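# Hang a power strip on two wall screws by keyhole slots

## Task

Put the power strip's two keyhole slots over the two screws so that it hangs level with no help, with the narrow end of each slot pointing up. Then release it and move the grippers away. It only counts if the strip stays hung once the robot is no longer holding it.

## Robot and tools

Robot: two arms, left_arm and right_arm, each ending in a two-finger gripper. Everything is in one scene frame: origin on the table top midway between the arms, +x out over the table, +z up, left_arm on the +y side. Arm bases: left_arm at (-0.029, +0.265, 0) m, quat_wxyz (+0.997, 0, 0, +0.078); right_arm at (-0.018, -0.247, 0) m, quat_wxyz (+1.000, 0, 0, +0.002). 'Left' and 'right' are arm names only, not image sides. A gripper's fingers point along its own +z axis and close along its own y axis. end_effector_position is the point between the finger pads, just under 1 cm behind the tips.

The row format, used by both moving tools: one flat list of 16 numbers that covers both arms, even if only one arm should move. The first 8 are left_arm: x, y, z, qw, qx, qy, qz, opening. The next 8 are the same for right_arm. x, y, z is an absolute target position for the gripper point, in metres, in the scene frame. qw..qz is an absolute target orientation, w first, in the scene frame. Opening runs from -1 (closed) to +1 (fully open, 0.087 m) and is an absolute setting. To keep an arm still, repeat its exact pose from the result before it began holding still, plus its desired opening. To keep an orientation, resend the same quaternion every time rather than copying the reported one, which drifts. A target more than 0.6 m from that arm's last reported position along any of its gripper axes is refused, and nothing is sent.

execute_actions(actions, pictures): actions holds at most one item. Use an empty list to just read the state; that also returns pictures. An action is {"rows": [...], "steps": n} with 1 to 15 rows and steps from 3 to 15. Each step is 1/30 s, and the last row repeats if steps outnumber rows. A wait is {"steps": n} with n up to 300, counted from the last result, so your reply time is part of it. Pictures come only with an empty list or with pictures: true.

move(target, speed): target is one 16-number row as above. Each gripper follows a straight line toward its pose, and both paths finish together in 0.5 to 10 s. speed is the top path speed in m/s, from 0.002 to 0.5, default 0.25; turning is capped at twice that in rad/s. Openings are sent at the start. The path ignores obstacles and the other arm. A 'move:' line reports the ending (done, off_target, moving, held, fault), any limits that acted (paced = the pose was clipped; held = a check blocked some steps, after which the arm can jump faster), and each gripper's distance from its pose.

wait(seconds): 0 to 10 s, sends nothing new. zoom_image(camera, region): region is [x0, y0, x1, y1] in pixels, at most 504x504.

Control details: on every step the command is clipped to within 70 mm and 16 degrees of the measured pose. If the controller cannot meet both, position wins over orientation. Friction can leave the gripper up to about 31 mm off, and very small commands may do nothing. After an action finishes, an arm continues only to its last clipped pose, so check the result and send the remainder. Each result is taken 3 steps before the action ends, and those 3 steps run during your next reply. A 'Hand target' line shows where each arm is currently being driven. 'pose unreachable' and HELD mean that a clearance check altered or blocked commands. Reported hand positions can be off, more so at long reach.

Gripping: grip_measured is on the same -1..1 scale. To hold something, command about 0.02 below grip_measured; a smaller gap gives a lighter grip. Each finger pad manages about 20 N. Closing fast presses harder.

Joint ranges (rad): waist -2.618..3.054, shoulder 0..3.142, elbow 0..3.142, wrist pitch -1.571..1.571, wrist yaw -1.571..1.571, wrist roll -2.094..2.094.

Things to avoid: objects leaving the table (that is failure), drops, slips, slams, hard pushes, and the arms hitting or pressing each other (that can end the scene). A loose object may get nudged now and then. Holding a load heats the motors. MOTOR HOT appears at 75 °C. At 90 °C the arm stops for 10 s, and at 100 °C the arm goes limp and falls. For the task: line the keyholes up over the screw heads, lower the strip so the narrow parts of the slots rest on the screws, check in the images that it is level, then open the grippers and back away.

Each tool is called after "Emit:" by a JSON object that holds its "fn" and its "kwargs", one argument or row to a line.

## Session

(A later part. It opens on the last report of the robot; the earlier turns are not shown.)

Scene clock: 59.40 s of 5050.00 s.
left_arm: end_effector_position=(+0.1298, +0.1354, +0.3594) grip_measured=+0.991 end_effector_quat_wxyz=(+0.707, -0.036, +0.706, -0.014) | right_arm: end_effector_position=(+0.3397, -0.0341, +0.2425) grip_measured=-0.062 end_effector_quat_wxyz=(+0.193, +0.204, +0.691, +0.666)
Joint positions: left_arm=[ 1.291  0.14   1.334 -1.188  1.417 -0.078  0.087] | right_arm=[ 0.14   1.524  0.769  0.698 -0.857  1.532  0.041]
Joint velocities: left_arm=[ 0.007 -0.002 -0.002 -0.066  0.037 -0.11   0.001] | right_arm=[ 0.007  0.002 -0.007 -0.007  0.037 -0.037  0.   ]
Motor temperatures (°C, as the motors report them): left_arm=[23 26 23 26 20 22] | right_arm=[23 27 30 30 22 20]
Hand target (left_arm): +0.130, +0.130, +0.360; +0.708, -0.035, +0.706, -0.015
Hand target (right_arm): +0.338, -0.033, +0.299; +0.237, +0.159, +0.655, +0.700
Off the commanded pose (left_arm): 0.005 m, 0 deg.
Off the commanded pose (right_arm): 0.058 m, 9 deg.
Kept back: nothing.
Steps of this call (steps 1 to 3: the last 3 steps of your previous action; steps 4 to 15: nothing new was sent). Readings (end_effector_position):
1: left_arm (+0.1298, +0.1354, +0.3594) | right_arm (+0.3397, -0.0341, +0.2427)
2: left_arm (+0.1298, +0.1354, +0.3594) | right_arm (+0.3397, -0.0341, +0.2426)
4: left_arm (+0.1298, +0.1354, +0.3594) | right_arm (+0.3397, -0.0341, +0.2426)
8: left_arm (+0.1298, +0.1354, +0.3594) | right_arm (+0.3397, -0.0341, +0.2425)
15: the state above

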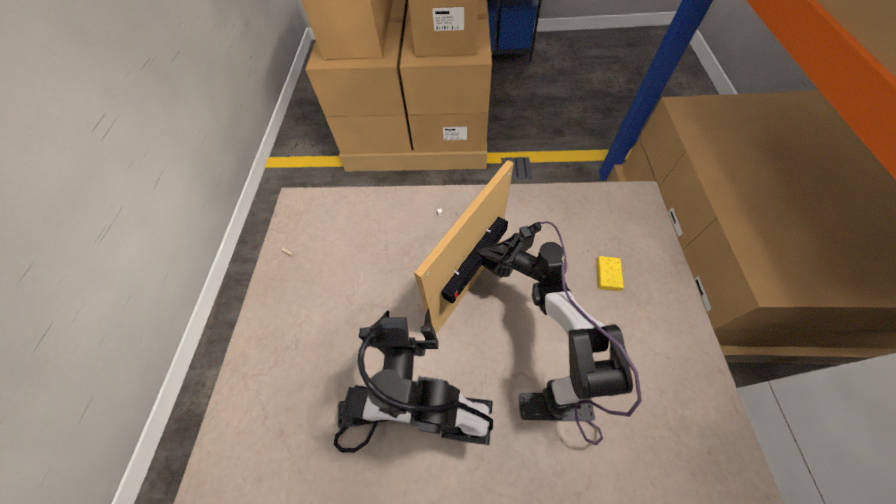

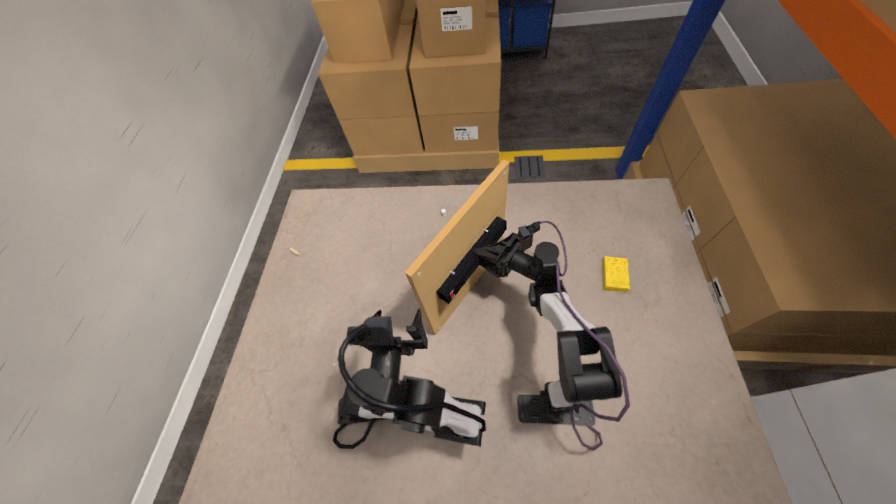

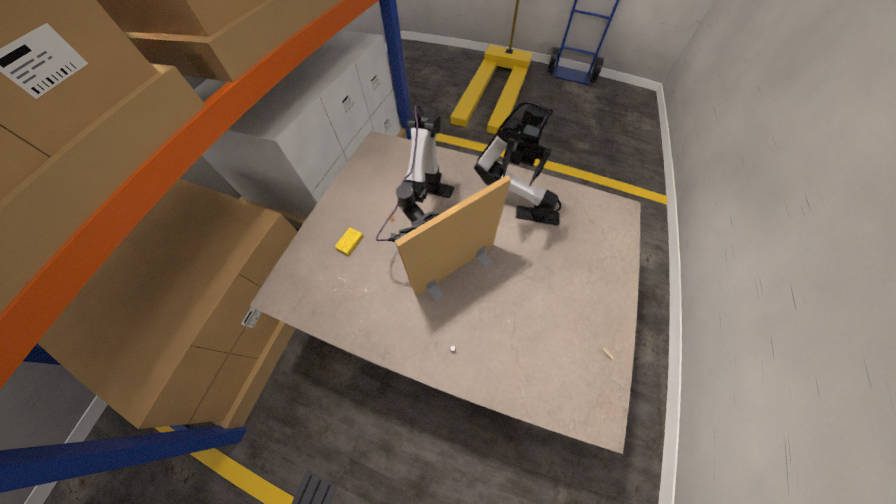

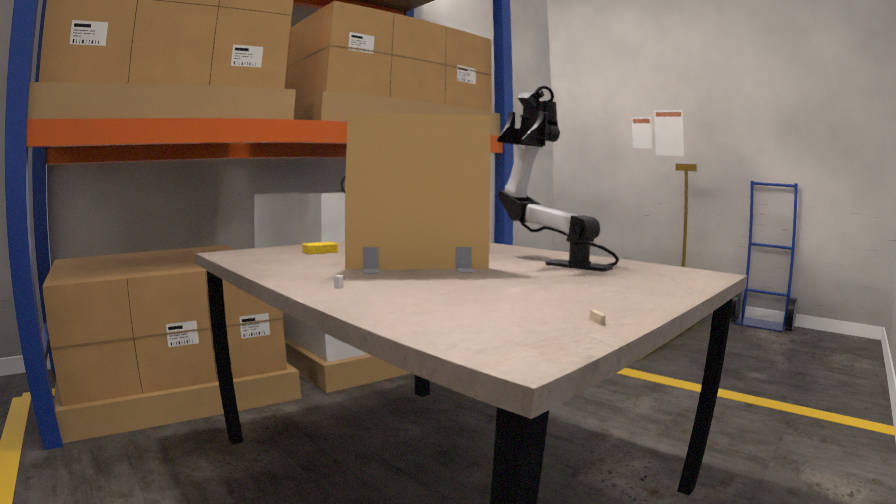

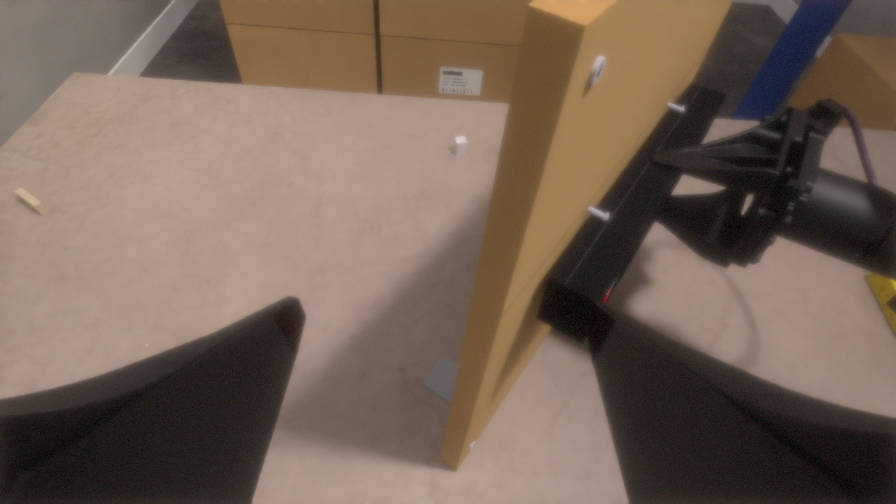

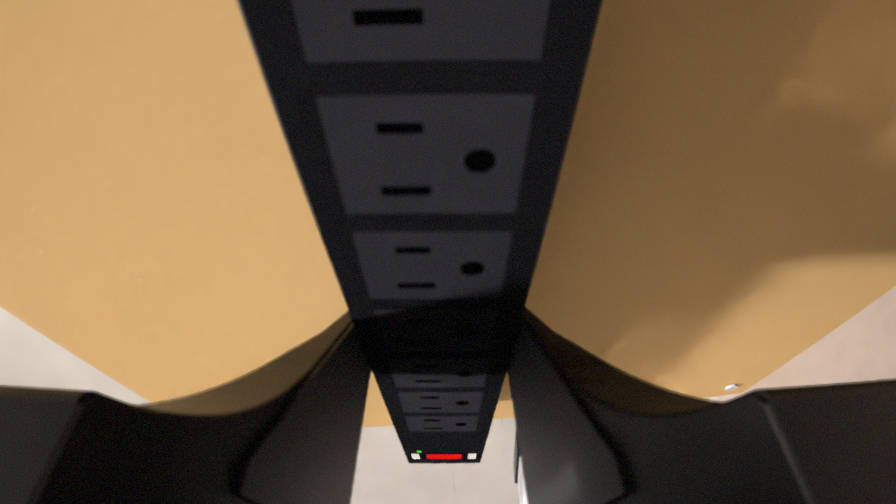

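Emit:
{"fn": "execute_actions", "kwargs": {
  "actions": [
    {"rows":[[0.13,0.13,0.36,0.707,-0.035,0.706,-0.015,1,0.345,-0.062,0.275,0.235,0.165,0.66,0.70,-0.3]],"steps":12}
  ]
}}

Emit:
{"fn": "execute_actions", "kwargs": {
  "actions": [
    {"rows":[[0.13,0.13,0.36,0.707,-0.035,0.706,-0.015,1,0.345,-0.06,0.317,0.24,0.16,0.655,0.70,-0.3]],"steps":15}
  ]
}}

Emit:
{"fn": "execute_actions", "kwargs": {
  "actions": [
    {"rows":[[0.13,0.13,0.36,0.707,-0.035,0.706,-0.015,1,0.345,-0.06,0.317,0.24,0.16,0.655,0.70,-0.3]],"steps":15}
  ]
}}

Scene clock: 60.40 s of 5050.00 s.
left_arm: end_effector_position=(+0.1298, +0.1354, +0.3594) grip_measured=+0.991 end_effector_quat_wxyz=(+0.707, -0.036, +0.706, -0.014) | right_arm: end_effector_position=(+0.3499, -0.0646, +0.2467) grip_measured=-0.062 end_effector_quat_wxyz=(+0.214, +0.209, +0.681, +0.668)
Joint positions: left_arm=[ 1.291  0.14   1.334 -1.188  1.417 -0.078  0.087] | right_arm=[ 0.046  1.53   0.769  0.738 -0.914  1.54   0.041]
Joint velocities: left_arm=[-0.017  0.007 -0.007 -0.007 -0.007  0.007  0.   ] | right_arm=[ 0.002  0.022 -0.002  0.095 -0.212 -0.007 -0.   ]
Motor temperatures (°C, as the motors report them): left_arm=[23 26 23 26 20 22] | right_arm=[23 27 30 30 22 20]
Steps of this call (steps 1 to 21: nothing new was sent; steps 22 to 30: the first 9 steps of this action). Readings (end_effector_position):
22: left_arm (+0.1298, +0.1354, +0.3594) | right_arm (+0.3395, -0.0367, +0.2423)
23: left_arm (+0.1298, +0.1354, +0.3594) | right_arm (+0.3399, -0.0417, +0.2426)
25: left_arm (+0.1298, +0.1354, +0.3594) | right_arm (+0.3449, -0.0544, +0.2434)
29: left_arm (+0.1298, +0.1354, +0.3594) | right_arm (+0.3504, -0.0649, +0.2462)
30: the state above

Scene clock: 60.90 s of 5050.00 s.
left_arm: end_effector_position=(+0.1298, +0.1354, +0.3594) grip_measured=+0.991 end_effector_quat_wxyz=(+0.707, -0.036, +0.706, -0.014) | right_arm: end_effector_position=(+0.3482, -0.0634, +0.2786) grip_measured=-0.062 end_effector_quat_wxyz=(+0.216, +0.195, +0.674, +0.679)
Joint positions: left_arm=[ 1.291  0.14   1.334 -1.188  1.417 -0.078  0.087] | right_arm=[ 0.046  1.49   0.834  0.683 -0.933  1.566  0.041]
Joint velocities: left_arm=[-0.012  0.002  0.007  0.007 -0.007 -0.081 -0.   ] | right_arm=[-0.002 -0.017 -0.007 -0.139 -0.022  0.081 -0.   ]
Motor temperatures (°C, as the motors report them): left_arm=[23 26 23 26 20 22] | right_arm=[23 27 30 30 22 20]
Off your previous action's commanded pose (left_arm): 0.005 m, 0 deg at its last step (step 3 of this call).
Off your previous action's commanded pose (right_arm): 0.027 m, 7 deg at its last step (step 3 of this call).
Steps of this call (steps 1 to 3: the last 3 steps of your previous action; steps 4 to 15: the first 12 steps of this action). Readings (end_effector_position):
4: left_arm (+0.1298, +0.1354, +0.3594) | right_arm (+0.3477, -0.0637, +0.2496)
5: left_arm (+0.1298, +0.1354, +0.3594) | right_arm (+0.3477, -0.0637, +0.2522)
7: left_arm (+0.1298, +0.1354, +0.3594) | right_arm (+0.3476, -0.0636, +0.2621)
11: left_arm (+0.1298, +0.1354, +0.3594) | right_arm (+0.3479, -0.0634, +0.2781)
15: the state above

Scene clock: 61.40 s of 5050.00 s.
left_arm: end_effector_position=(+0.1298, +0.1354, +0.3594) grip_measured=+0.991 end_effector_quat_wxyz=(+0.707, -0.036, +0.706, -0.014) | right_arm: end_effector_position=(+0.3482, -0.0633, +0.2766) grip_measured=-0.062 end_effector_quat_wxyz=(+0.211, +0.199, +0.675, +0.678)
Joint positions: left_arm=[ 1.291  0.14   1.334 -1.188  1.417 -0.078  0.087] | right_arm=[ 0.046  1.49   0.834  0.669 -0.933  1.567  0.041]
Joint velocities: left_arm=[-0.002 -0.002  0.012 -0.037 -0.051 -0.051  0.001] | right_arm=[-0.017 -0.017 -0.007 -0.051  0.022 -0.037 -0.   ]
Motor temperatures (°C, as the motors report them): left_arm=[23 26 23 26 20 22] | right_arm=[23 27 30 30 22 20]
Off your previous action's commanded pose (left_arm): 0.005 m, 0 deg at its last step (step 3 of this call).
Off your previous action's commanded pose (right_arm): 0.040 m, 6 deg at its last step (step 3 of this call).
Steps of this call (steps 1 to 3: the last 3 steps of your previous action; steps 4 to 15: the first 12 steps of this action). Readings (end_effector_position):
4: left_arm (+0.1298, +0.1354, +0.3594) | right_arm (+0.3482, -0.0633, +0.2773)
5: left_arm (+0.1298, +0.1354, +0.3594) | right_arm (+0.3482, -0.0633, +0.2771)
7: left_arm (+0.1298, +0.1354, +0.3594) | right_arm (+0.3482, -0.0633, +0.2769)
11: left_arm (+0.1298, +0.1354, +0.3594) | right_arm (+0.3482, -0.0633, +0.2767)
15: the state above

Emit:
{"fn": "execute_actions", "kwargs": {
  "actions": [
    {"rows":[[0.13,0.13,0.36,0.707,-0.035,0.706,-0.015,1,0.344,-0.054,0.311,0.228,0.172,0.66,0.695,-0.3]],"steps":15}
  ]
}}

Emit:
{"fn": "execute_actions", "kwargs": {
  "actions": [
    {"rows":[[0.13,0.13,0.36,0.707,-0.035,0.706,-0.015,1,0.343,-0.046,0.311,0.228,0.172,0.66,0.695,-0.3]],"steps":15}
  ]
}}

Scene clock: 61.90 s of 5050.00 s.
left_arm: end_effector_position=(+0.1298, +0.1354, +0.3594) grip_measured=+0.991 end_effector_quat_wxyz=(+0.707, -0.036, +0.706, -0.014) | right_arm: end_effector_position=(+0.3458, -0.0567, +0.2710) grip_measured=-0.062 end_effector_quat_wxyz=(+0.194, +0.208, +0.681, +0.674)
Joint positions: left_arm=[ 1.291  0.14   1.334 -1.188  1.417 -0.078  0.087] | right_arm=[ 0.065  1.49   0.834  0.63  -0.925  1.567  0.041]
Joint velocities: left_arm=[-0.017  0.002  0.002 -0.051  0.037  0.022 -0.   ] | right_arm=[-0.022 -0.002 -0.012 -0.022  0.007 -0.037 -0.001]
Motor temperatures (°C, as the motors report them): left_arm=[23 26 23 26 20 22] | right_arm=[23 27 30 30 22 20]
Off your previous action's commanded pose (left_arm): 0.005 m, 0 deg at its last step (step 3 of this call).
Off your previous action's commanded pose (right_arm): 0.041 m, 7 deg at its last step (step 3 of this call).
Steps of this call (steps 1 to 3: the last 3 steps of your previous action; steps 4 to 15: the first 12 steps of this action). Readings (end_effector_position):
4: left_arm (+0.1298, +0.1354, +0.3594) | right_arm (+0.3482, -0.0628, +0.2760)
5: left_arm (+0.1298, +0.1354, +0.3594) | right_arm (+0.3479, -0.0617, +0.2754)
7: left_arm (+0.1298, +0.1354, +0.3594) | right_arm (+0.3467, -0.0588, +0.2735)
11: left_arm (+0.1298, +0.1354, +0.3594) | right_arm (+0.3456, -0.0566, +0.2717)
15: the state above

Scene clock: 62.40 s of 5050.00 s.
left_arm: end_effector_position=(+0.1298, +0.1354, +0.3594) grip_measured=+0.991 end_effector_quat_wxyz=(+0.707, -0.036, +0.706, -0.014) | right_arm: end_effector_position=(+0.3439, -0.0483, +0.2700) grip_measured=-0.062 end_effector_quat_wxyz=(+0.190, +0.208, +0.683, +0.674)
Joint positions: left_arm=[ 1.291  0.14   1.334 -1.188  1.417 -0.078  0.087] | right_arm=[ 0.092  1.49   0.834  0.624 -0.906  1.567  0.041]
Joint velocities: left_arm=[ 0.002  0.012 -0.002 -0.081  0.022 -0.007  0.   ] | right_arm=[ 0.007 -0.007 -0.012 -0.022  0.022 -0.066  0.001]
Motor temperatures (°C, as the motors report them): left_arm=[23 26 23 26 20 22] | right_arm=[23 27 30 30 22 20]
Off your previous action's commanded pose (left_arm): 0.005 m, 0 deg at its last step (step 3 of this call).
Off your previous action's commanded pose (right_arm): 0.040 m, 7 deg at its last step (step 3 of this call).
Steps of this call (steps 1 to 3: the last 3 steps of your previous action; steps 4 to 15: the first 12 steps of this action). Readings (end_effector_position):
4: left_arm (+0.1298, +0.1354, +0.3594) | right_arm (+0.3461, -0.0561, +0.2707)
5: left_arm (+0.1298, +0.1354, +0.3594) | right_arm (+0.3462, -0.0545, +0.2706)
7: left_arm (+0.1298, +0.1354, +0.3594) | right_arm (+0.3452, -0.0509, +0.2704)
11: left_arm (+0.1298, +0.1354, +0.3594) | right_arm (+0.3439, -0.0483, +0.2700)
15: the state above

Emit:
{"fn": "execute_actions", "kwargs": {
  "actions": [
    {"rows":[[0.13,0.13,0.36,0.707,-0.035,0.706,-0.015,1,0.336,-0.047,0.312,0.232,0.168,0.66,0.695,-0.3]],"steps":15}
  ]
}}

Emit:
{"fn": "execute_actions", "kwargs": {
  "actions": [
    {"rows":[[0.13,0.13,0.36,0.707,-0.035,0.706,-0.015,1,0.336,-0.047,0.312,0.232,0.168,0.66,0.695,-0.3]],"steps":15}
  ]
}}

Scene clock: 62.90 s of 5050.00 s.
left_arm: end_effector_position=(+0.1298, +0.1354, +0.3594) grip_measured=+0.991 end_effector_quat_wxyz=(+0.707, -0.036, +0.706, -0.014) | right_arm: end_effector_position=(+0.3407, -0.0491, +0.2778) grip_measured=-0.062 end_effector_quat_wxyz=(+0.197, +0.204, +0.680, +0.676)
Joint positions: left_arm=[ 1.291  0.14   1.334 -1.188  1.417 -0.078  0.087] | right_arm=[ 0.092  1.464  0.834  0.615 -0.9    1.566  0.041]
Joint velocities: left_arm=[-0.022 -0.012  0.002  0.007  0.066  0.022  0.   ] | right_arm=[ 0.017  0.007 -0.012  0.007 -0.037 -0.007  0.001]
Motor temperatures (°C, as the motors report them): left_arm=[23 26 23 26 20 22] | right_arm=[23 27 30 30 22 20]
Off your previous action's commanded pose (left_arm): 0.005 m, 0 deg at its last step (step 3 of this call).
Off your previous action's commanded pose (right_arm): 0.041 m, 7 deg at its last step (step 3 of this call).
Steps of this call (steps 1 to 3: the last 3 steps of your previous action; steps 4 to 15: the first 12 steps of this action). Readings (end_effector_position):
4: left_arm (+0.1298, +0.1354, +0.3594) | right_arm (+0.3436, -0.0484, +0.2705)
5: left_arm (+0.1298, +0.1354, +0.3594) | right_arm (+0.3431, -0.0486, +0.2714)
7: left_arm (+0.1298, +0.1354, +0.3594) | right_arm (+0.3420, -0.0489, +0.2746)
11: left_arm (+0.1298, +0.1354, +0.3594) | right_arm (+0.3406, -0.0491, +0.2779)
15: the state above

Scene clock: 63.40 s of 5050.00 s.
left_arm: end_effector_position=(+0.1298, +0.1354, +0.3594) grip_measured=+0.991 end_effector_quat_wxyz=(+0.707, -0.036, +0.706, -0.014) | right_arm: end_effector_position=(+0.3409, -0.0491, +0.2778) grip_measured=-0.062 end_effector_quat_wxyz=(+0.198, +0.204, +0.680, +0.676)
Joint positions: left_arm=[ 1.291  0.14   1.334 -1.188  1.417 -0.078  0.087] | right_arm=[ 0.092  1.464  0.834  0.615 -0.899  1.566  0.041]
Joint velocities: left_arm=[-0.007  0.007  0.002  0.007 -0.007  0.022 -0.   ] | right_arm=[ 0.007 -0.007  0.007 -0.081  0.007  0.051 -0.001]
Motor temperatures (°C, as the motors report them): left_arm=[23 26 23 26 20 22] | right_arm=[23 27 31 30 22 20]
Off your previous action's commanded pose (left_arm): 0.005 m, 0 deg at its last step (step 3 of this call).
Off your previous action's commanded pose (right_arm): 0.035 m, 7 deg at its last step (step 3 of this call).
Steps of this call (steps 1 to 3: the last 3 steps of your previous action; steps 4 to 15: the first 12 steps of this action). Readings (end_effector_position):
4: left_arm (+0.1298, +0.1354, +0.3594) | right_arm (+0.3408, -0.0491, +0.2778)
5: left_arm (+0.1298, +0.1354, +0.3594) | right_arm (+0.3408, -0.0491, +0.2778)
7: left_arm (+0.1298, +0.1354, +0.3594) | right_arm (+0.3409, -0.0491, +0.2778)
11: left_arm (+0.1298, +0.1354, +0.3594) | right_arm (+0.3409, -0.0491, +0.2778)
15: the state above

Emit:
{"fn": "execute_actions", "kwargs": {
  "actions": [
    {"rows":[[0.13,0.13,0.36,0.707,-0.035,0.706,-0.015,1,0.336,-0.047,0.307,0.229,0.171,0.667,0.688,-0.3]],"steps":15}
  ]
}}

Emit:
{"fn": "execute_actions", "kwargs": {
  "actions": [
    {"rows":[[0.13,0.13,0.36,0.707,-0.035,0.706,-0.015,1,0.336,-0.047,0.307,0.229,0.171,0.667,0.688,-0.3]],"steps":10}
  ]
}}

Scene clock: 63.97 s of 5050.00 s.
left_arm: end_effector_position=(+0.1298, +0.1354, +0.3594) grip_measured=+0.991 end_effector_quat_wxyz=(+0.707, -0.036, +0.706, -0.014) | right_arm: end_effector_position=(+0.3411, -0.0493, +0.2716) grip_measured=-0.062 end_effector_quat_wxyz=(+0.195, +0.209, +0.687, +0.668)
Joint positions: left_arm=[ 1.291  0.14   1.334 -1.188  1.417 -0.078  0.087] | right_arm=[ 0.092  1.464  0.834  0.58  -0.897  1.543  0.041]
Joint velocities: left_arm=[ 0.007 -0.002 -0.002  0.022 -0.051  0.007 -0.001] | right_arm=[-0.012  0.007 -0.007 -0.051 -0.125 -0.022 -0.   ]
Motor temperatures (°C, as the motors report them): left_arm=[23 26 23 26 20 22] | right_arm=[23 27 31 30 22 20]
Off your previous action's commanded pose (left_arm): 0.005 m, 0 deg at its last step (step 3 of this call).
Off your previous action's commanded pose (right_arm): 0.035 m, 7 deg at its last step (step 3 of this call).
Steps of this call (steps 1 to 3: the last 3 steps of your previous action; steps 4 to 5: nothing new was sent; steps 6 to 17: the first 12 steps of this action). Readings (end_effector_position):
6: left_arm (+0.1298, +0.1354, +0.3594) | right_arm (+0.3409, -0.0492, +0.2772)
7: left_arm (+0.1298, +0.1354, +0.3594) | right_arm (+0.3409, -0.0492, +0.2763)
9: left_arm (+0.1298, +0.1354, +0.3594) | right_arm (+0.3409, -0.0492, +0.2744)
13: left_arm (+0.1298, +0.1354, +0.3594) | right_arm (+0.3410, -0.0493, +0.2724)
17: the state above

Scene clock: 64.30 s of 5050.00 s.
left_arm: end_effector_position=(+0.1298, +0.1354, +0.3594) grip_measured=+0.991 end_effector_quat_wxyz=(+0.707, -0.036, +0.706, -0.014) | right_arm: end_effector_position=(+0.3412, -0.0494, +0.2712) grip_measured=-0.062 end_effector_quat_wxyz=(+0.195, +0.209, +0.687, +0.668)
Joint positions: left_arm=[ 1.291  0.14   1.334 -1.188  1.417 -0.078  0.087] | right_arm=[ 0.092  1.464  0.834  0.578 -0.896  1.542  0.041]
Joint velocities: left_arm=[-0.002  0.002 -0.012  0.022  0.051  0.066 -0.   ] | right_arm=[-0.007 -0.012 -0.012 -0.007  0.022 -0.022  0.   ]
Motor temperatures (°C, as the motors report them): left_arm=[23 26 23 26 20 22] | right_arm=[23 27 31 30 22 20]
Off your previous action's commanded pose (left_arm): 0.005 m, 0 deg at its last step (step 3 of this call).
Off your previous action's commanded pose (right_arm): 0.036 m, 7 deg at its last step (step 3 of this call).
Steps of this call (steps 1 to 3: the last 3 steps of your previous action; steps 4 to 10: the first 7 steps of this action). Readings (end_effector_position):
4: left_arm (+0.1298, +0.1354, +0.3594) | right_arm (+0.3412, -0.0494, +0.2713)
5: left_arm (+0.1298, +0.1354, +0.3594) | right_arm (+0.3412, -0.0494, +0.2713)
7: left_arm (+0.1298, +0.1354, +0.3594) | right_arm (+0.3412, -0.0494, +0.2712)
10: the state above

Emit:
{"fn": "execute_actions", "kwargs": {
  "actions": [
    {"rows":[[0.13,0.13,0.36,0.707,-0.035,0.706,-0.015,1,0.336,-0.043,0.307,0.229,0.171,0.667,0.688,-0.3],[0.13,0.13,0.36,0.707,-0.035,0.706,-0.015,1,0.336,-0.040,0.307,0.229,0.171,0.667,0.688,-0.3],[0.13,0.13,0.36,0.707,-0.035,0.706,-0.015,1,0.337,-0.036,0.307,0.229,0.171,0.667,0.688,-0.3],[0.13,0.13,0.36,0.707,-0.035,0.706,-0.015,1,0.338,-0.032,0.307,0.229,0.171,0.667,0.688,-0.3]],"steps":15}
  ]
}}

Scene clock: 64.80 s of 5050.00 s.
left_arm: end_effector_position=(+0.1298, +0.1354, +0.3594) grip_measured=+0.991 end_effector_quat_wxyz=(+0.707, -0.036, +0.706, -0.014) | right_arm: end_effector_position=(+0.3412, -0.0448, +0.2708) grip_measured=-0.062 end_effector_quat_wxyz=(+0.196, +0.210, +0.688, +0.667)
Joint positions: left_arm=[ 1.291  0.14   1.334 -1.188  1.417 -0.078  0.087] | right_arm=[ 0.108  1.464  0.834  0.577 -0.877  1.54   0.041]
Joint velocities: left_arm=[ 0.007 -0.002 -0.007 -0.007  0.007  0.022 -0.001] | right_arm=[-0.032  0.012  0.007 -0.022 -0.081 -0.022 -0.002]
Motor temperatures (°C, as the motors report them): left_arm=[23 26 23 26 20 22] | right_arm=[23 28 31 30 22 20]
Off your previous action's commanded pose (left_arm): 0.005 m, 0 deg at its last step (step 3 of this call).
Off your previous action's commanded pose (right_arm): 0.036 m, 7 deg at its last step (step 3 of this call).
Steps of this call (steps 1 to 3: the last 3 steps of your previous action; steps 4 to 15: the first 12 steps of this action). Readings (end_effector_position):
4: left_arm (+0.1298, +0.1354, +0.3594) | right_arm (+0.3413, -0.0491, +0.2712)
5: left_arm (+0.1298, +0.1354, +0.3594) | right_arm (+0.3414, -0.0481, +0.2711)
7: left_arm (+0.1298, +0.1354, +0.3594) | right_arm (+0.3411, -0.0447, +0.2710)
11: left_arm (+0.1298, +0.1354, +0.3594) | right_arm (+0.3412, -0.0448, +0.2708)
15: the state above

Emit:
{"fn": "execute_actions", "kwargs": {
  "actions": [
    {"rows":[[0.13,0.13,0.36,0.707,-0.035,0.706,-0.015,1,0.332,-0.052,0.307,0.229,0.171,0.667,0.688,-0.3]],"steps":15}
  ]
}}

Emit:
{"fn": "execute_actions", "kwargs": {
  "actions": [
    {"rows":[[0.13,0.13,0.36,0.707,-0.035,0.706,-0.015,1,0.332,-0.045,0.307,0.229,0.171,0.667,0.688,-0.3]],"steps":15}
  ]
}}

Scene clock: 65.30 s of 5050.00 s.
left_arm: end_effector_position=(+0.1298, +0.1354, +0.3594) grip_measured=+0.991 end_effector_quat_wxyz=(+0.707, -0.036, +0.706, -0.014) | right_arm: end_effector_position=(+0.3385, -0.0489, +0.2755) grip_measured=-0.062 end_effector_quat_wxyz=(+0.199, +0.205, +0.687, +0.668)
Joint positions: left_arm=[ 1.291  0.14   1.334 -1.188  1.417 -0.078  0.087] | right_arm=[ 0.094  1.448  0.834  0.57  -0.893  1.538  0.041]
Joint velocities: left_arm=[-0.002 -0.002 -0.007  0.066 -0.022 -0.022  0.001] | right_arm=[ 0.002 -0.017  0.002  0.022 -0.007 -0.007  0.   ]
Motor temperatures (°C, as the motors report them): left_arm=[23 26 23 26 20 22] | right_arm=[23 28 31 30 22 20]
Off your previous action's commanded pose (left_arm): 0.005 m, 0 deg at its last step (step 3 of this call).
Off your previous action's commanded pose (right_arm): 0.039 m, 7 deg at its last step (step 3 of this call).
Steps of this call (steps 1 to 3: the last 3 steps of your previous action; steps 4 to 15: the first 12 steps of this action). Readings (end_effector_position):
4: left_arm (+0.1298, +0.1354, +0.3594) | right_arm (+0.3410, -0.0459, +0.2713)
5: left_arm (+0.1298, +0.1354, +0.3594) | right_arm (+0.3407, -0.0468, +0.2717)
7: left_arm (+0.1298, +0.1354, +0.3594) | right_arm (+0.3401, -0.0483, +0.2736)
11: left_arm (+0.1298, +0.1354, +0.3594) | right_arm (+0.3390, -0.0490, +0.2755)
15: the state above

Scene clock: 65.80 s of 5050.00 s.
left_arm: end_effector_position=(+0.1298, +0.1354, +0.3594) grip_measured=+0.991 end_effector_quat_wxyz=(+0.707, -0.036, +0.706, -0.014) | right_arm: end_effector_position=(+0.3391, -0.0491, +0.2755) grip_measured=-0.062 end_effector_quat_wxyz=(+0.200, +0.206, +0.686, +0.668)
Joint positions: left_arm=[ 1.291  0.14   1.334 -1.188  1.417 -0.078  0.087] | right_arm=[ 0.094  1.448  0.834  0.57  -0.89   1.538  0.041]
Joint velocities: left_arm=[ 0.002 -0.022 -0.002  0.037  0.022 -0.022 -0.001] | right_arm=[-0.002 -0.007 -0.012 -0.037 -0.037 -0.007  0.   ]
Motor temperatures (°C, as the motors report them): left_arm=[23 26 23 26 20 22] | right_arm=[23 28 31 30 22 20]
Off your previous action's commanded pose (left_arm): 0.005 m, 0 deg at its last step (step 3 of this call).
Off your previous action's commanded pose (right_arm): 0.032 m, 6 deg at its last step (step 3 of this call).
Steps of this call (steps 1 to 3: the last 3 steps of your previous action; steps 4 to 15: the first 12 steps of this action). Readings (end_effector_position):
4: left_arm (+0.1298, +0.1354, +0.3594) | right_arm (+0.3385, -0.0488, +0.2755)
5: left_arm (+0.1298, +0.1354, +0.3594) | right_arm (+0.3385, -0.0489, +0.2755)
7: left_arm (+0.1298, +0.1354, +0.3594) | right_arm (+0.3388, -0.0489, +0.2755)
11: left_arm (+0.1298, +0.1354, +0.3594) | right_arm (+0.3390, -0.0490, +0.2755)
15: the state above

Emit:
{"fn": "execute_actions", "kwargs": {
  "actions": [
    {"rows":[[0.13,0.13,0.36,0.707,-0.035,0.706,-0.015,1,0.332,-0.041,0.307,0.226,0.168,0.668,0.689,-0.3],[0.13,0.13,0.36,0.707,-0.035,0.706,-0.015,1,0.332,-0.038,0.307,0.226,0.168,0.668,0.689,-0.3],[0.13,0.13,0.36,0.707,-0.035,0.706,-0.015,1,0.333,-0.035,0.307,0.226,0.168,0.668,0.689,-0.3],[0.13,0.13,0.36,0.707,-0.035,0.706,-0.015,1,0.334,-0.031,0.307,0.226,0.168,0.668,0.689,-0.3]],"steps":15}
  ]
}}

Scene clock: 66.30 s of 5050.00 s.
left_arm: end_effector_position=(+0.1298, +0.1354, +0.3594) grip_measured=+0.991 end_effector_quat_wxyz=(+0.707, -0.036, +0.706, -0.014) | right_arm: end_effector_position=(+0.3370, -0.0412, +0.2752) grip_measured=-0.062 end_effector_quat_wxyz=(+0.197, +0.204, +0.688, +0.668)
Joint positions: left_arm=[ 1.291  0.14   1.334 -1.188  1.417 -0.078  0.087] | right_arm=[ 0.119  1.448  0.834  0.569 -0.872  1.538  0.041]
Joint velocities: left_arm=[-0.002  0.002 -0.007 -0.007 -0.007  0.022  0.001] | right_arm=[-0.007 -0.007 -0.002 -0.022  0.037 -0.022 -0.001]
Motor temperatures (°C, as the motors report them): left_arm=[23 26 23 26 20 22] | right_arm=[23 28 31 30 22 20]
Off your previous action's commanded pose (left_arm): 0.005 m, 0 deg at its last step (step 3 of this call).
Off your previous action's commanded pose (right_arm): 0.033 m, 6 deg at its last step (step 3 of this call).
Steps of this call (steps 1 to 3: the last 3 steps of your previous action; steps 4 to 15: the first 12 steps of this action). Readings (end_effector_position):
4: left_arm (+0.1298, +0.1354, +0.3594) | right_arm (+0.3391, -0.0486, +0.2755)
5: left_arm (+0.1298, +0.1354, +0.3594) | right_arm (+0.3388, -0.0473, +0.2755)
7: left_arm (+0.1298, +0.1354, +0.3594) | right_arm (+0.3375, -0.0424, +0.2754)
11: left_arm (+0.1298, +0.1354, +0.3594) | right_arm (+0.3370, -0.0412, +0.2752)
15: the state above

Emit:
{"fn": "execute_actions", "kwargs": {
  "actions": [
    {"rows":[[0.13,0.18,0.36,0.707,-0.035,0.706,-0.015,1,0.31,-0.10,0.307,0.226,0.168,0.668,0.689,-0.3]],"steps":15}
  ]
}}

Emit:
{"fn": "wait", "kwargs": {
  "seconds": 0.5
}}

Emit:
{"fn": "zoom_image", "kwargs": {
  "camera": "cam_left_wrist",
  "region": [596, 40, 896, 340]
}}

Scene clock: 66.80 s of 5050.00 s.
left_arm: end_effector_position=(+0.1299, +0.1731, +0.3582) grip_measured=+0.991 end_effector_quat_wxyz=(+0.703, -0.039, +0.710, -0.025) | right_arm: end_effector_position=(+0.3242, -0.1038, +0.2810) grip_measured=-0.062 end_effector_quat_wxyz=(+0.211, +0.210, +0.682, +0.668)
Joint positions: left_arm=[ 1.243  0.193  1.233 -1.097  1.38  -0.035  0.087] | right_arm=[-0.092  1.365  0.781  0.549 -1.054  1.534  0.041]
Joint velocities: left_arm=[-0.056 -0.022 -0.002  0.154 -0.051  0.022  0.001] | right_arm=[-0.002 -0.017  0.007 -0.007 -0.227  0.037  0.   ]
Motor temperatures (°C, as the motors report them): left_arm=[23 26 23 26 20 22] | right_arm=[23 28 31 30 22 20]
Off your previous action's commanded pose (left_arm): 0.005 m, 0 deg at its last step (step 3 of this call).
Off your previous action's commanded pose (right_arm): 0.034 m, 6 deg at its last step (step 3 of this call).
Steps of this call (steps 1 to 3: the last 3 steps of your previous action; steps 4 to 15: the first 12 steps of this action). Readings (end_effector_position):
4: left_arm (+0.1301, +0.1389, +0.3592) | right_arm (+0.3352, -0.0470, +0.2754)
5: left_arm (+0.1306, +0.1443, +0.3578) | right_arm (+0.3314, -0.0578, +0.2744)
7: left_arm (+0.1316, +0.1581, +0.3553) | right_arm (+0.3299, -0.0842, +0.2755)
11: left_arm (+0.1313, +0.1725, +0.3557) | right_arm (+0.3305, -0.1061, +0.2805)
15: the state above

Scene clock: 67.40 s of 5050.00 s.
left_arm: end_effector_position=(+0.1296, +0.1757, +0.3616) grip_measured=+0.991 end_effector_quat_wxyz=(+0.705, -0.032, +0.708, -0.013) | right_arm: end_effector_position=(+0.3200, -0.1022, +0.2817) grip_measured=-0.062 end_effector_quat_wxyz=(+0.200, +0.204, +0.683, +0.672)
Joint positions: left_arm=[ 1.237  0.193  1.233 -1.064  1.367 -0.041  0.087] | right_arm=[-0.092  1.365  0.781  0.551 -1.079  1.543  0.041]
Joint velocities: left_arm=[ 0.017 -0.002 -0.012 -0.007  0.007 -0.051 -0.001] | right_arm=[ 0.032  0.012 -0.007  0.022 -0.051 -0.022 -0.   ]
Motor temperatures (°C, as the motors report them): left_arm=[23 26 23 26 20 22] | right_arm=[23 28 31 31 22 20]
Hand target (left_arm): +0.130, +0.180, +0.360; +0.706, -0.035, +0.708, -0.015
Hand target (right_arm): +0.310, -0.100, +0.306; +0.225, +0.167, +0.671, +0.687
Off the commanded pose (left_arm): 0.005 m, 0 deg.
Off the commanded pose (right_arm): 0.027 m, 6 deg.
Kept back: nothing.
Steps of this call (steps 1 to 3: the last 3 steps of your previous action; steps 4 to 18: nothing new was sent). Readings (end_effector_position):
1: left_arm (+0.1297, +0.1734, +0.3587) | right_arm (+0.3232, -0.1034, +0.2811)
2: left_arm (+0.1296, +0.1736, +0.3592) | right_arm (+0.3224, -0.1031, +0.2812)
4: left_arm (+0.1295, +0.1743, +0.3601) | right_arm (+0.3214, -0.1027, +0.2813)
8: left_arm (+0.1295, +0.1751, +0.3611) | right_arm (+0.3204, -0.1023, +0.2815)
18: the state above

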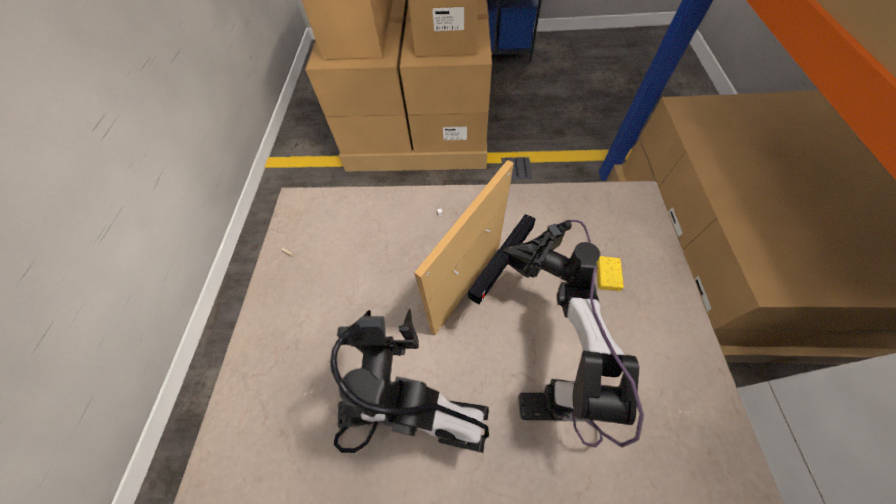

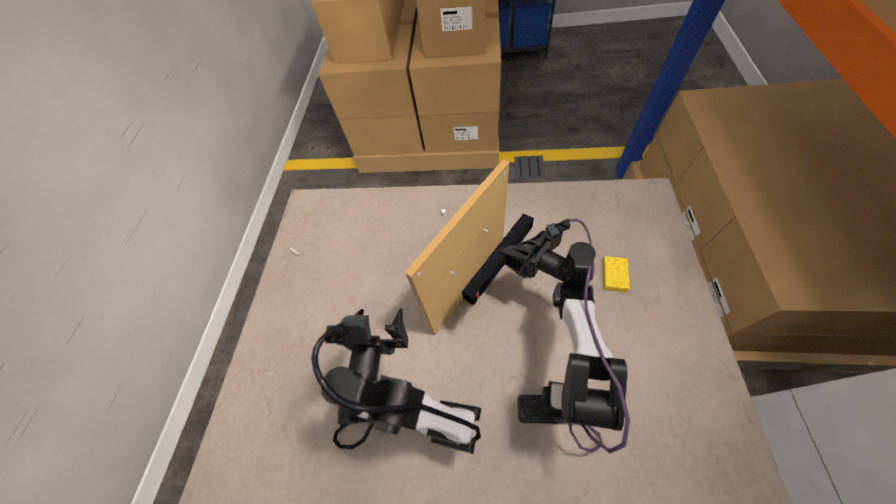

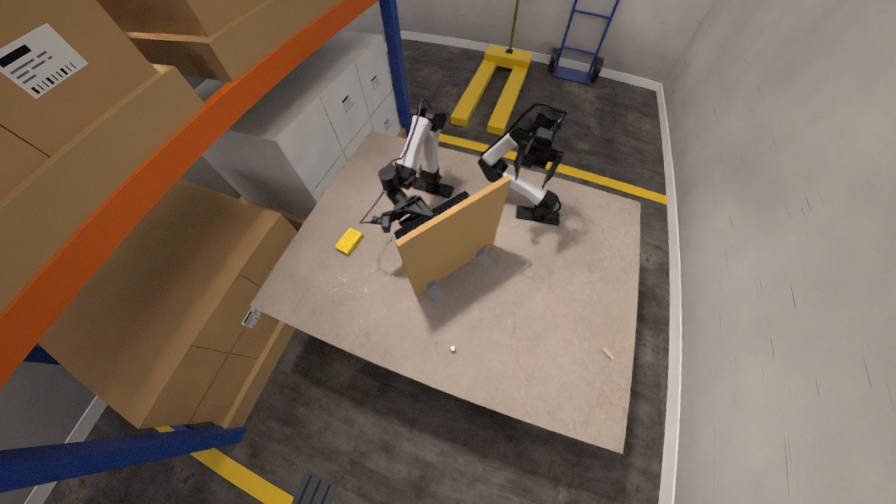

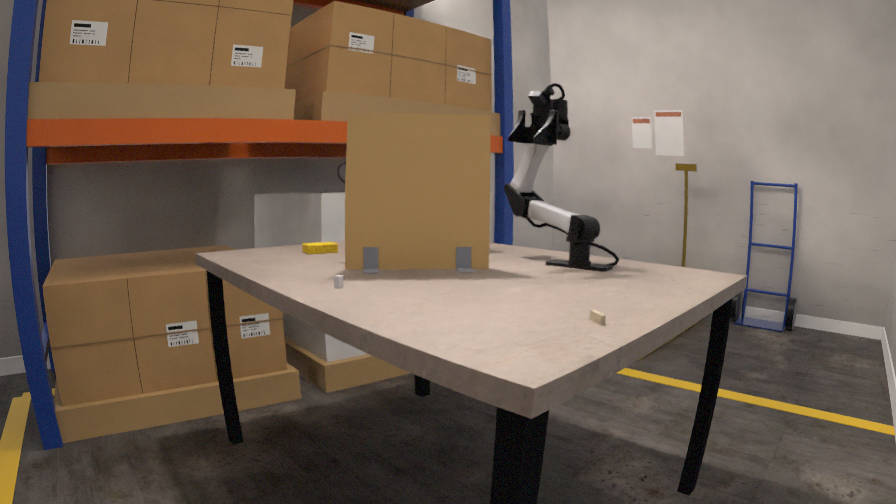

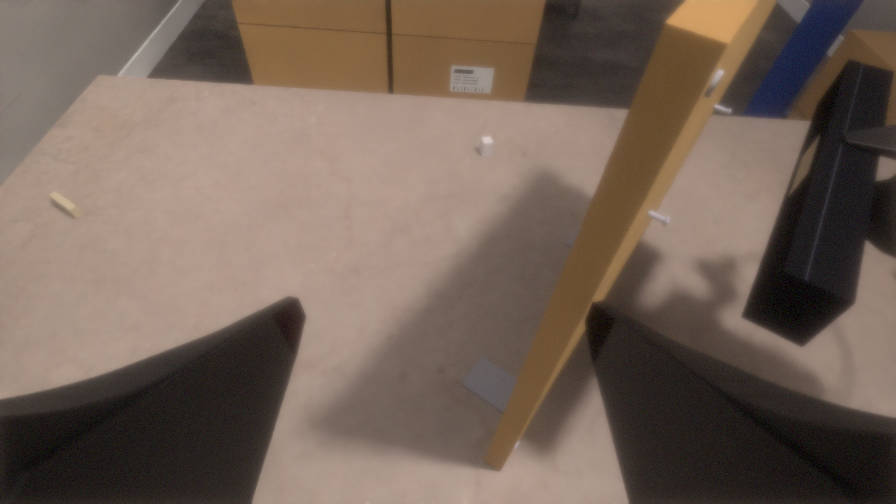

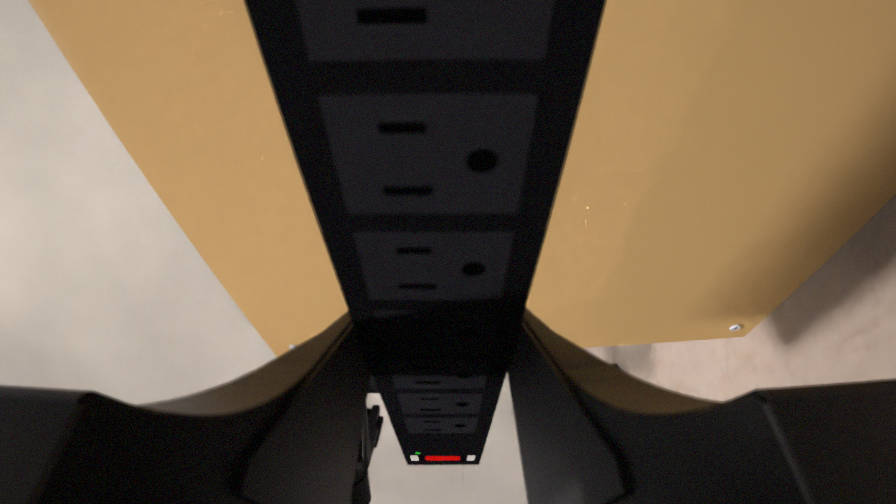

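Region (596, 40, 896, 340) of cam_left_wrist's 896x504 image, scaled by 1.680, with more detail than that image has.

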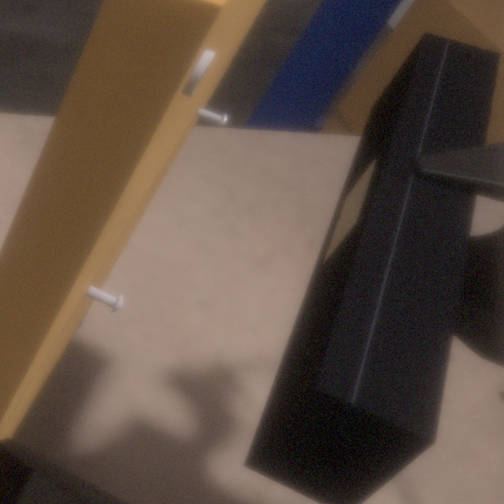

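Emit:
{"fn": "execute_actions", "kwargs": {
  "actions": [
    {"rows":[[0.13,0.16,0.36,0.707,-0.035,0.706,-0.015,1,0.347,-0.054,0.312,0.235,0.162,0.66,0.697,-0.3]],"steps":15}
  ]
}}

Emit:
{"fn": "execute_actions", "kwargs": {
  "actions": [
    {"rows":[[0.13,0.16,0.36,0.707,-0.035,0.706,-0.015,1,0.347,-0.054,0.312,0.235,0.162,0.66,0.697,-0.3]],"steps":15}
  ]
}}

Scene clock: 67.97 s of 5050.00 s.
left_arm: end_effector_position=(+0.1304, +0.1698, +0.3588) grip_measured=+0.991 end_effector_quat_wxyz=(+0.706, -0.039, +0.707, -0.017) | right_arm: end_effector_position=(+0.3368, -0.0531, +0.2698) grip_measured=-0.062 end_effector_quat_wxyz=(+0.183, +0.202, +0.687, +0.674)
Joint positions: left_arm=[ 1.255  0.173  1.233 -1.075  1.38  -0.065  0.087] | right_arm=[ 0.073  1.47   0.824  0.603 -0.944  1.557  0.041]
Joint velocities: left_arm=[ 0.007  0.007 -0.007 -0.081  0.081 -0.022 -0.001] | right_arm=[ 0.002  0.002 -0.007  0.11   0.125 -0.051  0.   ]
Motor temperatures (°C, as the motors report them): left_arm=[23 26 23 26 20 22] | right_arm=[23 28 31 31 22 20]
Steps of this call (steps 1 to 5: nothing new was sent; steps 6 to 17: the first 12 steps of this action). Readings (end_effector_position):
6: left_arm (+0.1296, +0.1752, +0.3614) | right_arm (+0.3219, -0.0976, +0.2814)
7: left_arm (+0.1298, +0.1746, +0.3609) | right_arm (+0.3255, -0.0878, +0.2815)
9: left_arm (+0.1300, +0.1725, +0.3598) | right_arm (+0.3284, -0.0656, +0.2791)
13: left_arm (+0.1302, +0.1702, +0.3589) | right_arm (+0.3318, -0.0517, +0.2705)
17: the state above

Scene clock: 68.47 s of 5050.00 s.
left_arm: end_effector_position=(+0.1304, +0.1695, +0.3588) grip_measured=+0.991 end_effector_quat_wxyz=(+0.706, -0.039, +0.707, -0.018) | right_arm: end_effector_position=(+0.3389, -0.0538, +0.2700) grip_measured=-0.062 end_effector_quat_wxyz=(+0.187, +0.205, +0.686, +0.673)
Joint positions: left_arm=[ 1.256  0.173  1.233 -1.075  1.382 -0.067  0.087] | right_arm=[ 0.073  1.47   0.824  0.605 -0.931  1.557  0.041]
Joint velocities: left_arm=[ 0.007 -0.002  0.002 -0.007  0.007  0.007  0.   ] | right_arm=[-0.017  0.002  0.002  0.007  0.022  0.022  0.001]
Motor temperatures (°C, as the motors report them): left_arm=[23 26 23 26 20 22] | right_arm=[23 28 31 31 22 20]
Off your previous action's commanded pose (left_arm): 0.010 m, 1 deg at its last step (step 3 of this call).
Off your previous action's commanded pose (right_arm): 0.043 m, 8 deg at its last step (step 3 of this call).
Steps of this call (steps 1 to 3: the last 3 steps of your previous action; steps 4 to 15: the first 12 steps of this action). Readings (end_effector_position):
4: left_arm (+0.1304, +0.1696, +0.3588) | right_arm (+0.3383, -0.0536, +0.2700)
5: left_arm (+0.1304, +0.1696, +0.3588) | right_arm (+0.3385, -0.0537, +0.2700)
7: left_arm (+0.1304, +0.1696, +0.3588) | right_arm (+0.3387, -0.0537, +0.2700)
11: left_arm (+0.1304, +0.1695, +0.3588) | right_arm (+0.3389, -0.0538, +0.2700)
15: the state above

Emit:
{"fn": "execute_actions", "kwargs": {
  "actions": [
    {"rows":[[0.13,0.16,0.36,0.707,-0.035,0.706,-0.015,1,0.349,-0.050,0.314,0.243,0.16,0.658,0.697,-0.3],[0.13,0.16,0.36,0.707,-0.035,0.706,-0.015,1,0.349,-0.050,0.314,0.243,0.16,0.658,0.697,-0.3],[0.13,0.16,0.36,0.707,-0.035,0.706,-0.015,1,0.351,-0.047,0.314,0.243,0.16,0.658,0.697,-0.3],[0.13,0.16,0.36,0.707,-0.035,0.706,-0.015,1,0.351,-0.047,0.314,0.243,0.16,0.658,0.697,-0.3],[0.13,0.16,0.36,0.707,-0.035,0.706,-0.015,1,0.353,-0.044,0.314,0.243,0.16,0.658,0.697,-0.3],[0.13,0.16,0.36,0.707,-0.035,0.706,-0.015,1,0.353,-0.044,0.314,0.243,0.16,0.658,0.697,-0.3],[0.13,0.16,0.36,0.707,-0.035,0.706,-0.015,1,0.355,-0.041,0.314,0.243,0.16,0.658,0.697,-0.3],[0.13,0.16,0.36,0.707,-0.035,0.706,-0.015,1,0.355,-0.041,0.314,0.243,0.16,0.658,0.697,-0.3],[0.13,0.16,0.36,0.707,-0.035,0.706,-0.015,1,0.357,-0.038,0.314,0.243,0.16,0.658,0.697,-0.3]],"steps":15}
  ]
}}

Emit:
{"fn": "execute_actions", "kwargs": {
  "actions": [
    {"rows":[[0.13,0.16,0.36,0.707,-0.035,0.706,-0.015,1,0.357,-0.038,0.314,0.243,0.16,0.658,0.697,-0.3]],"steps":8}
  ]
}}

Scene clock: 69.00 s of 5050.00 s.
left_arm: end_effector_position=(+0.1304, +0.1695, +0.3588) grip_measured=+0.991 end_effector_quat_wxyz=(+0.706, -0.039, +0.707, -0.018) | right_arm: end_effector_position=(+0.3464, -0.0475, +0.2743) grip_measured=-0.062 end_effector_quat_wxyz=(+0.195, +0.204, +0.684, +0.673)
Joint positions: left_arm=[ 1.256  0.173  1.233 -1.075  1.382 -0.067  0.087] | right_arm=[ 0.094  1.492  0.855  0.608 -0.903  1.556  0.041]
Joint velocities: left_arm=[ 0.002  0.007  0.022 -0.037  0.066 -0.081 -0.   ] | right_arm=[ 0.017  0.002 -0.002  0.095  0.037  0.007 -0.   ]
Motor temperatures (°C, as the motors report them): left_arm=[23 26 23 26 20 22] | right_arm=[23 28 31 31 22 20]
Off your previous action's commanded pose (left_arm): 0.010 m, 1 deg at its last step (step 3 of this call).
Off your previous action's commanded pose (right_arm): 0.043 m, 8 deg at its last step (step 3 of this call).
Steps of this call (steps 1 to 3: the last 3 steps of your previous action; step 4: nothing new was sent; steps 5 to 16: the first 12 steps of this action). Readings (end_effector_position):
5: left_arm (+0.1304, +0.1695, +0.3588) | right_arm (+0.3393, -0.0540, +0.2700)
6: left_arm (+0.1304, +0.1695, +0.3588) | right_arm (+0.3399, -0.0541, +0.2700)
8: left_arm (+0.1304, +0.1695, +0.3588) | right_arm (+0.3419, -0.0536, +0.2713)
12: left_arm (+0.1304, +0.1695, +0.3588) | right_arm (+0.3464, -0.0481, +0.2744)
16: the state above

Scene clock: 69.27 s of 5050.00 s.
left_arm: end_effector_position=(+0.1304, +0.1694, +0.3588) grip_measured=+0.991 end_effector_quat_wxyz=(+0.706, -0.040, +0.707, -0.019) | right_arm: end_effector_position=(+0.3464, -0.0475, +0.2743) grip_measured=-0.062 end_effector_quat_wxyz=(+0.195, +0.204, +0.684, +0.673)
Joint positions: left_arm=[ 1.256  0.173  1.233 -1.075  1.382 -0.067  0.087] | right_arm=[ 0.094  1.492  0.855  0.608 -0.903  1.556  0.041]
Joint velocities: left_arm=[-0.007  0.012 -0.002 -0.022 -0.037 -0.022 -0.001] | right_arm=[-0.027 -0.007 -0.012 -0.037  0.11  -0.066 -0.001]
Motor temperatures (°C, as the motors report them): left_arm=[23 26 23 26 20 22] | right_arm=[23 28 31 31 22 20]
Off your previous action's commanded pose (left_arm): 0.010 m, 1 deg at its last step (step 3 of this call).
Off your previous action's commanded pose (right_arm): 0.042 m, 8 deg at its last step (step 3 of this call).
Steps of this call (steps 1 to 3: the last 3 steps of your previous action; steps 4 to 8: the first 5 steps of this action). Readings (end_effector_position):
4: left_arm (+0.1304, +0.1695, +0.3588) | right_arm (+0.3464, -0.0475, +0.2743)
5: left_arm (+0.1304, +0.1695, +0.3588) | right_arm (+0.3464, -0.0475, +0.2743)
7: left_arm (+0.1304, +0.1695, +0.3588) | right_arm (+0.3464, -0.0475, +0.2743)
8: the state above

Emit:
{"fn": "execute_actions", "kwargs": {
  "actions": [
    {"rows":[[0.13,0.16,0.36,0.707,-0.035,0.706,-0.015,1,0.338,-0.036,0.306,0.235,0.165,0.66,0.695,-0.3]],"steps":15}
  ]
}}

Emit:
{"fn": "execute_actions", "kwargs": {
  "actions": [
    {"rows":[[0.13,0.16,0.36,0.707,-0.035,0.706,-0.015,1,0.332,-0.032,0.304,0.235,0.165,0.66,0.695,-0.3]],"steps":15}
  ]
}}

Scene clock: 69.80 s of 5050.00 s.
left_arm: end_effector_position=(+0.1304, +0.1694, +0.3588) grip_measured=+0.991 end_effector_quat_wxyz=(+0.706, -0.040, +0.707, -0.019) | right_arm: end_effector_position=(+0.3461, -0.0477, +0.2741) grip_measured=-0.062 end_effector_quat_wxyz=(+0.202, +0.210, +0.682, +0.671)
Joint positions: left_arm=[ 1.256  0.173  1.233 -1.075  1.382 -0.067  0.087] | right_arm=[ 0.098  1.479  0.842  0.609 -0.879  1.556  0.041]
Joint velocities: left_arm=[-0.017  0.002  0.017 -0.022  0.007  0.022 -0.001] | right_arm=[ 0.007  0.007  0.002 -0.037 -0.007 -0.022 -0.   ]
Motor temperatures (°C, as the motors report them): left_arm=[23 26 23 26 20 22] | right_arm=[23 28 31 31 22 20]
Off your previous action's commanded pose (left_arm): 0.010 m, 1 deg at its last step (step 3 of this call).
Off your previous action's commanded pose (right_arm): 0.042 m, 8 deg at its last step (step 3 of this call).
Steps of this call (steps 1 to 3: the last 3 steps of your previous action; step 4: nothing new was sent; steps 5 to 16: the first 12 steps of this action). Readings (end_effector_position):
5: left_arm (+0.1304, +0.1694, +0.3588) | right_arm (+0.3461, -0.0477, +0.2739)
6: left_arm (+0.1304, +0.1694, +0.3588) | right_arm (+0.3460, -0.0476, +0.2742)
8: left_arm (+0.1304, +0.1694, +0.3588) | right_arm (+0.3461, -0.0477, +0.2740)
12: left_arm (+0.1304, +0.1694, +0.3588) | right_arm (+0.3462, -0.0476, +0.2741)
16: the state above

Scene clock: 70.30 s of 5050.00 s.
left_arm: end_effector_position=(+0.1304, +0.1694, +0.3588) grip_measured=+0.991 end_effector_quat_wxyz=(+0.706, -0.040, +0.707, -0.019) | right_arm: end_effector_position=(+0.3456, -0.0471, +0.2737) grip_measured=-0.062 end_effector_quat_wxyz=(+0.212, +0.218, +0.679, +0.668)
Joint positions: left_arm=[ 1.256  0.173  1.233 -1.075  1.382 -0.067  0.087] | right_arm=[ 0.108  1.46   0.822  0.613 -0.84   1.556  0.041]
Joint velocities: left_arm=[-0.012  0.007  0.002 -0.051  0.022 -0.007 -0.001] | right_arm=[-0.002 -0.012  0.002 -0.051  0.022  0.007  0.   ]
Motor temperatures (°C, as the motors report them): left_arm=[23 26 23 26 20 22] | right_arm=[23 28 31 31 22 20]
Off your previous action's commanded pose (left_arm): 0.010 m, 1 deg at its last step (step 3 of this call).
Off your previous action's commanded pose (right_arm): 0.035 m, 7 deg at its last step (step 3 of this call).
Steps of this call (steps 1 to 3: the last 3 steps of your previous action; steps 4 to 15: the first 12 steps of this action). Readings (end_effector_position):
4: left_arm (+0.1304, +0.1694, +0.3588) | right_arm (+0.3458, -0.0473, +0.2739)
5: left_arm (+0.1304, +0.1694, +0.3588) | right_arm (+0.3454, -0.0472, +0.2736)
7: left_arm (+0.1304, +0.1694, +0.3588) | right_arm (+0.3456, -0.0472, +0.2737)
11: left_arm (+0.1304, +0.1694, +0.3588) | right_arm (+0.3456, -0.0472, +0.2737)
15: the state above


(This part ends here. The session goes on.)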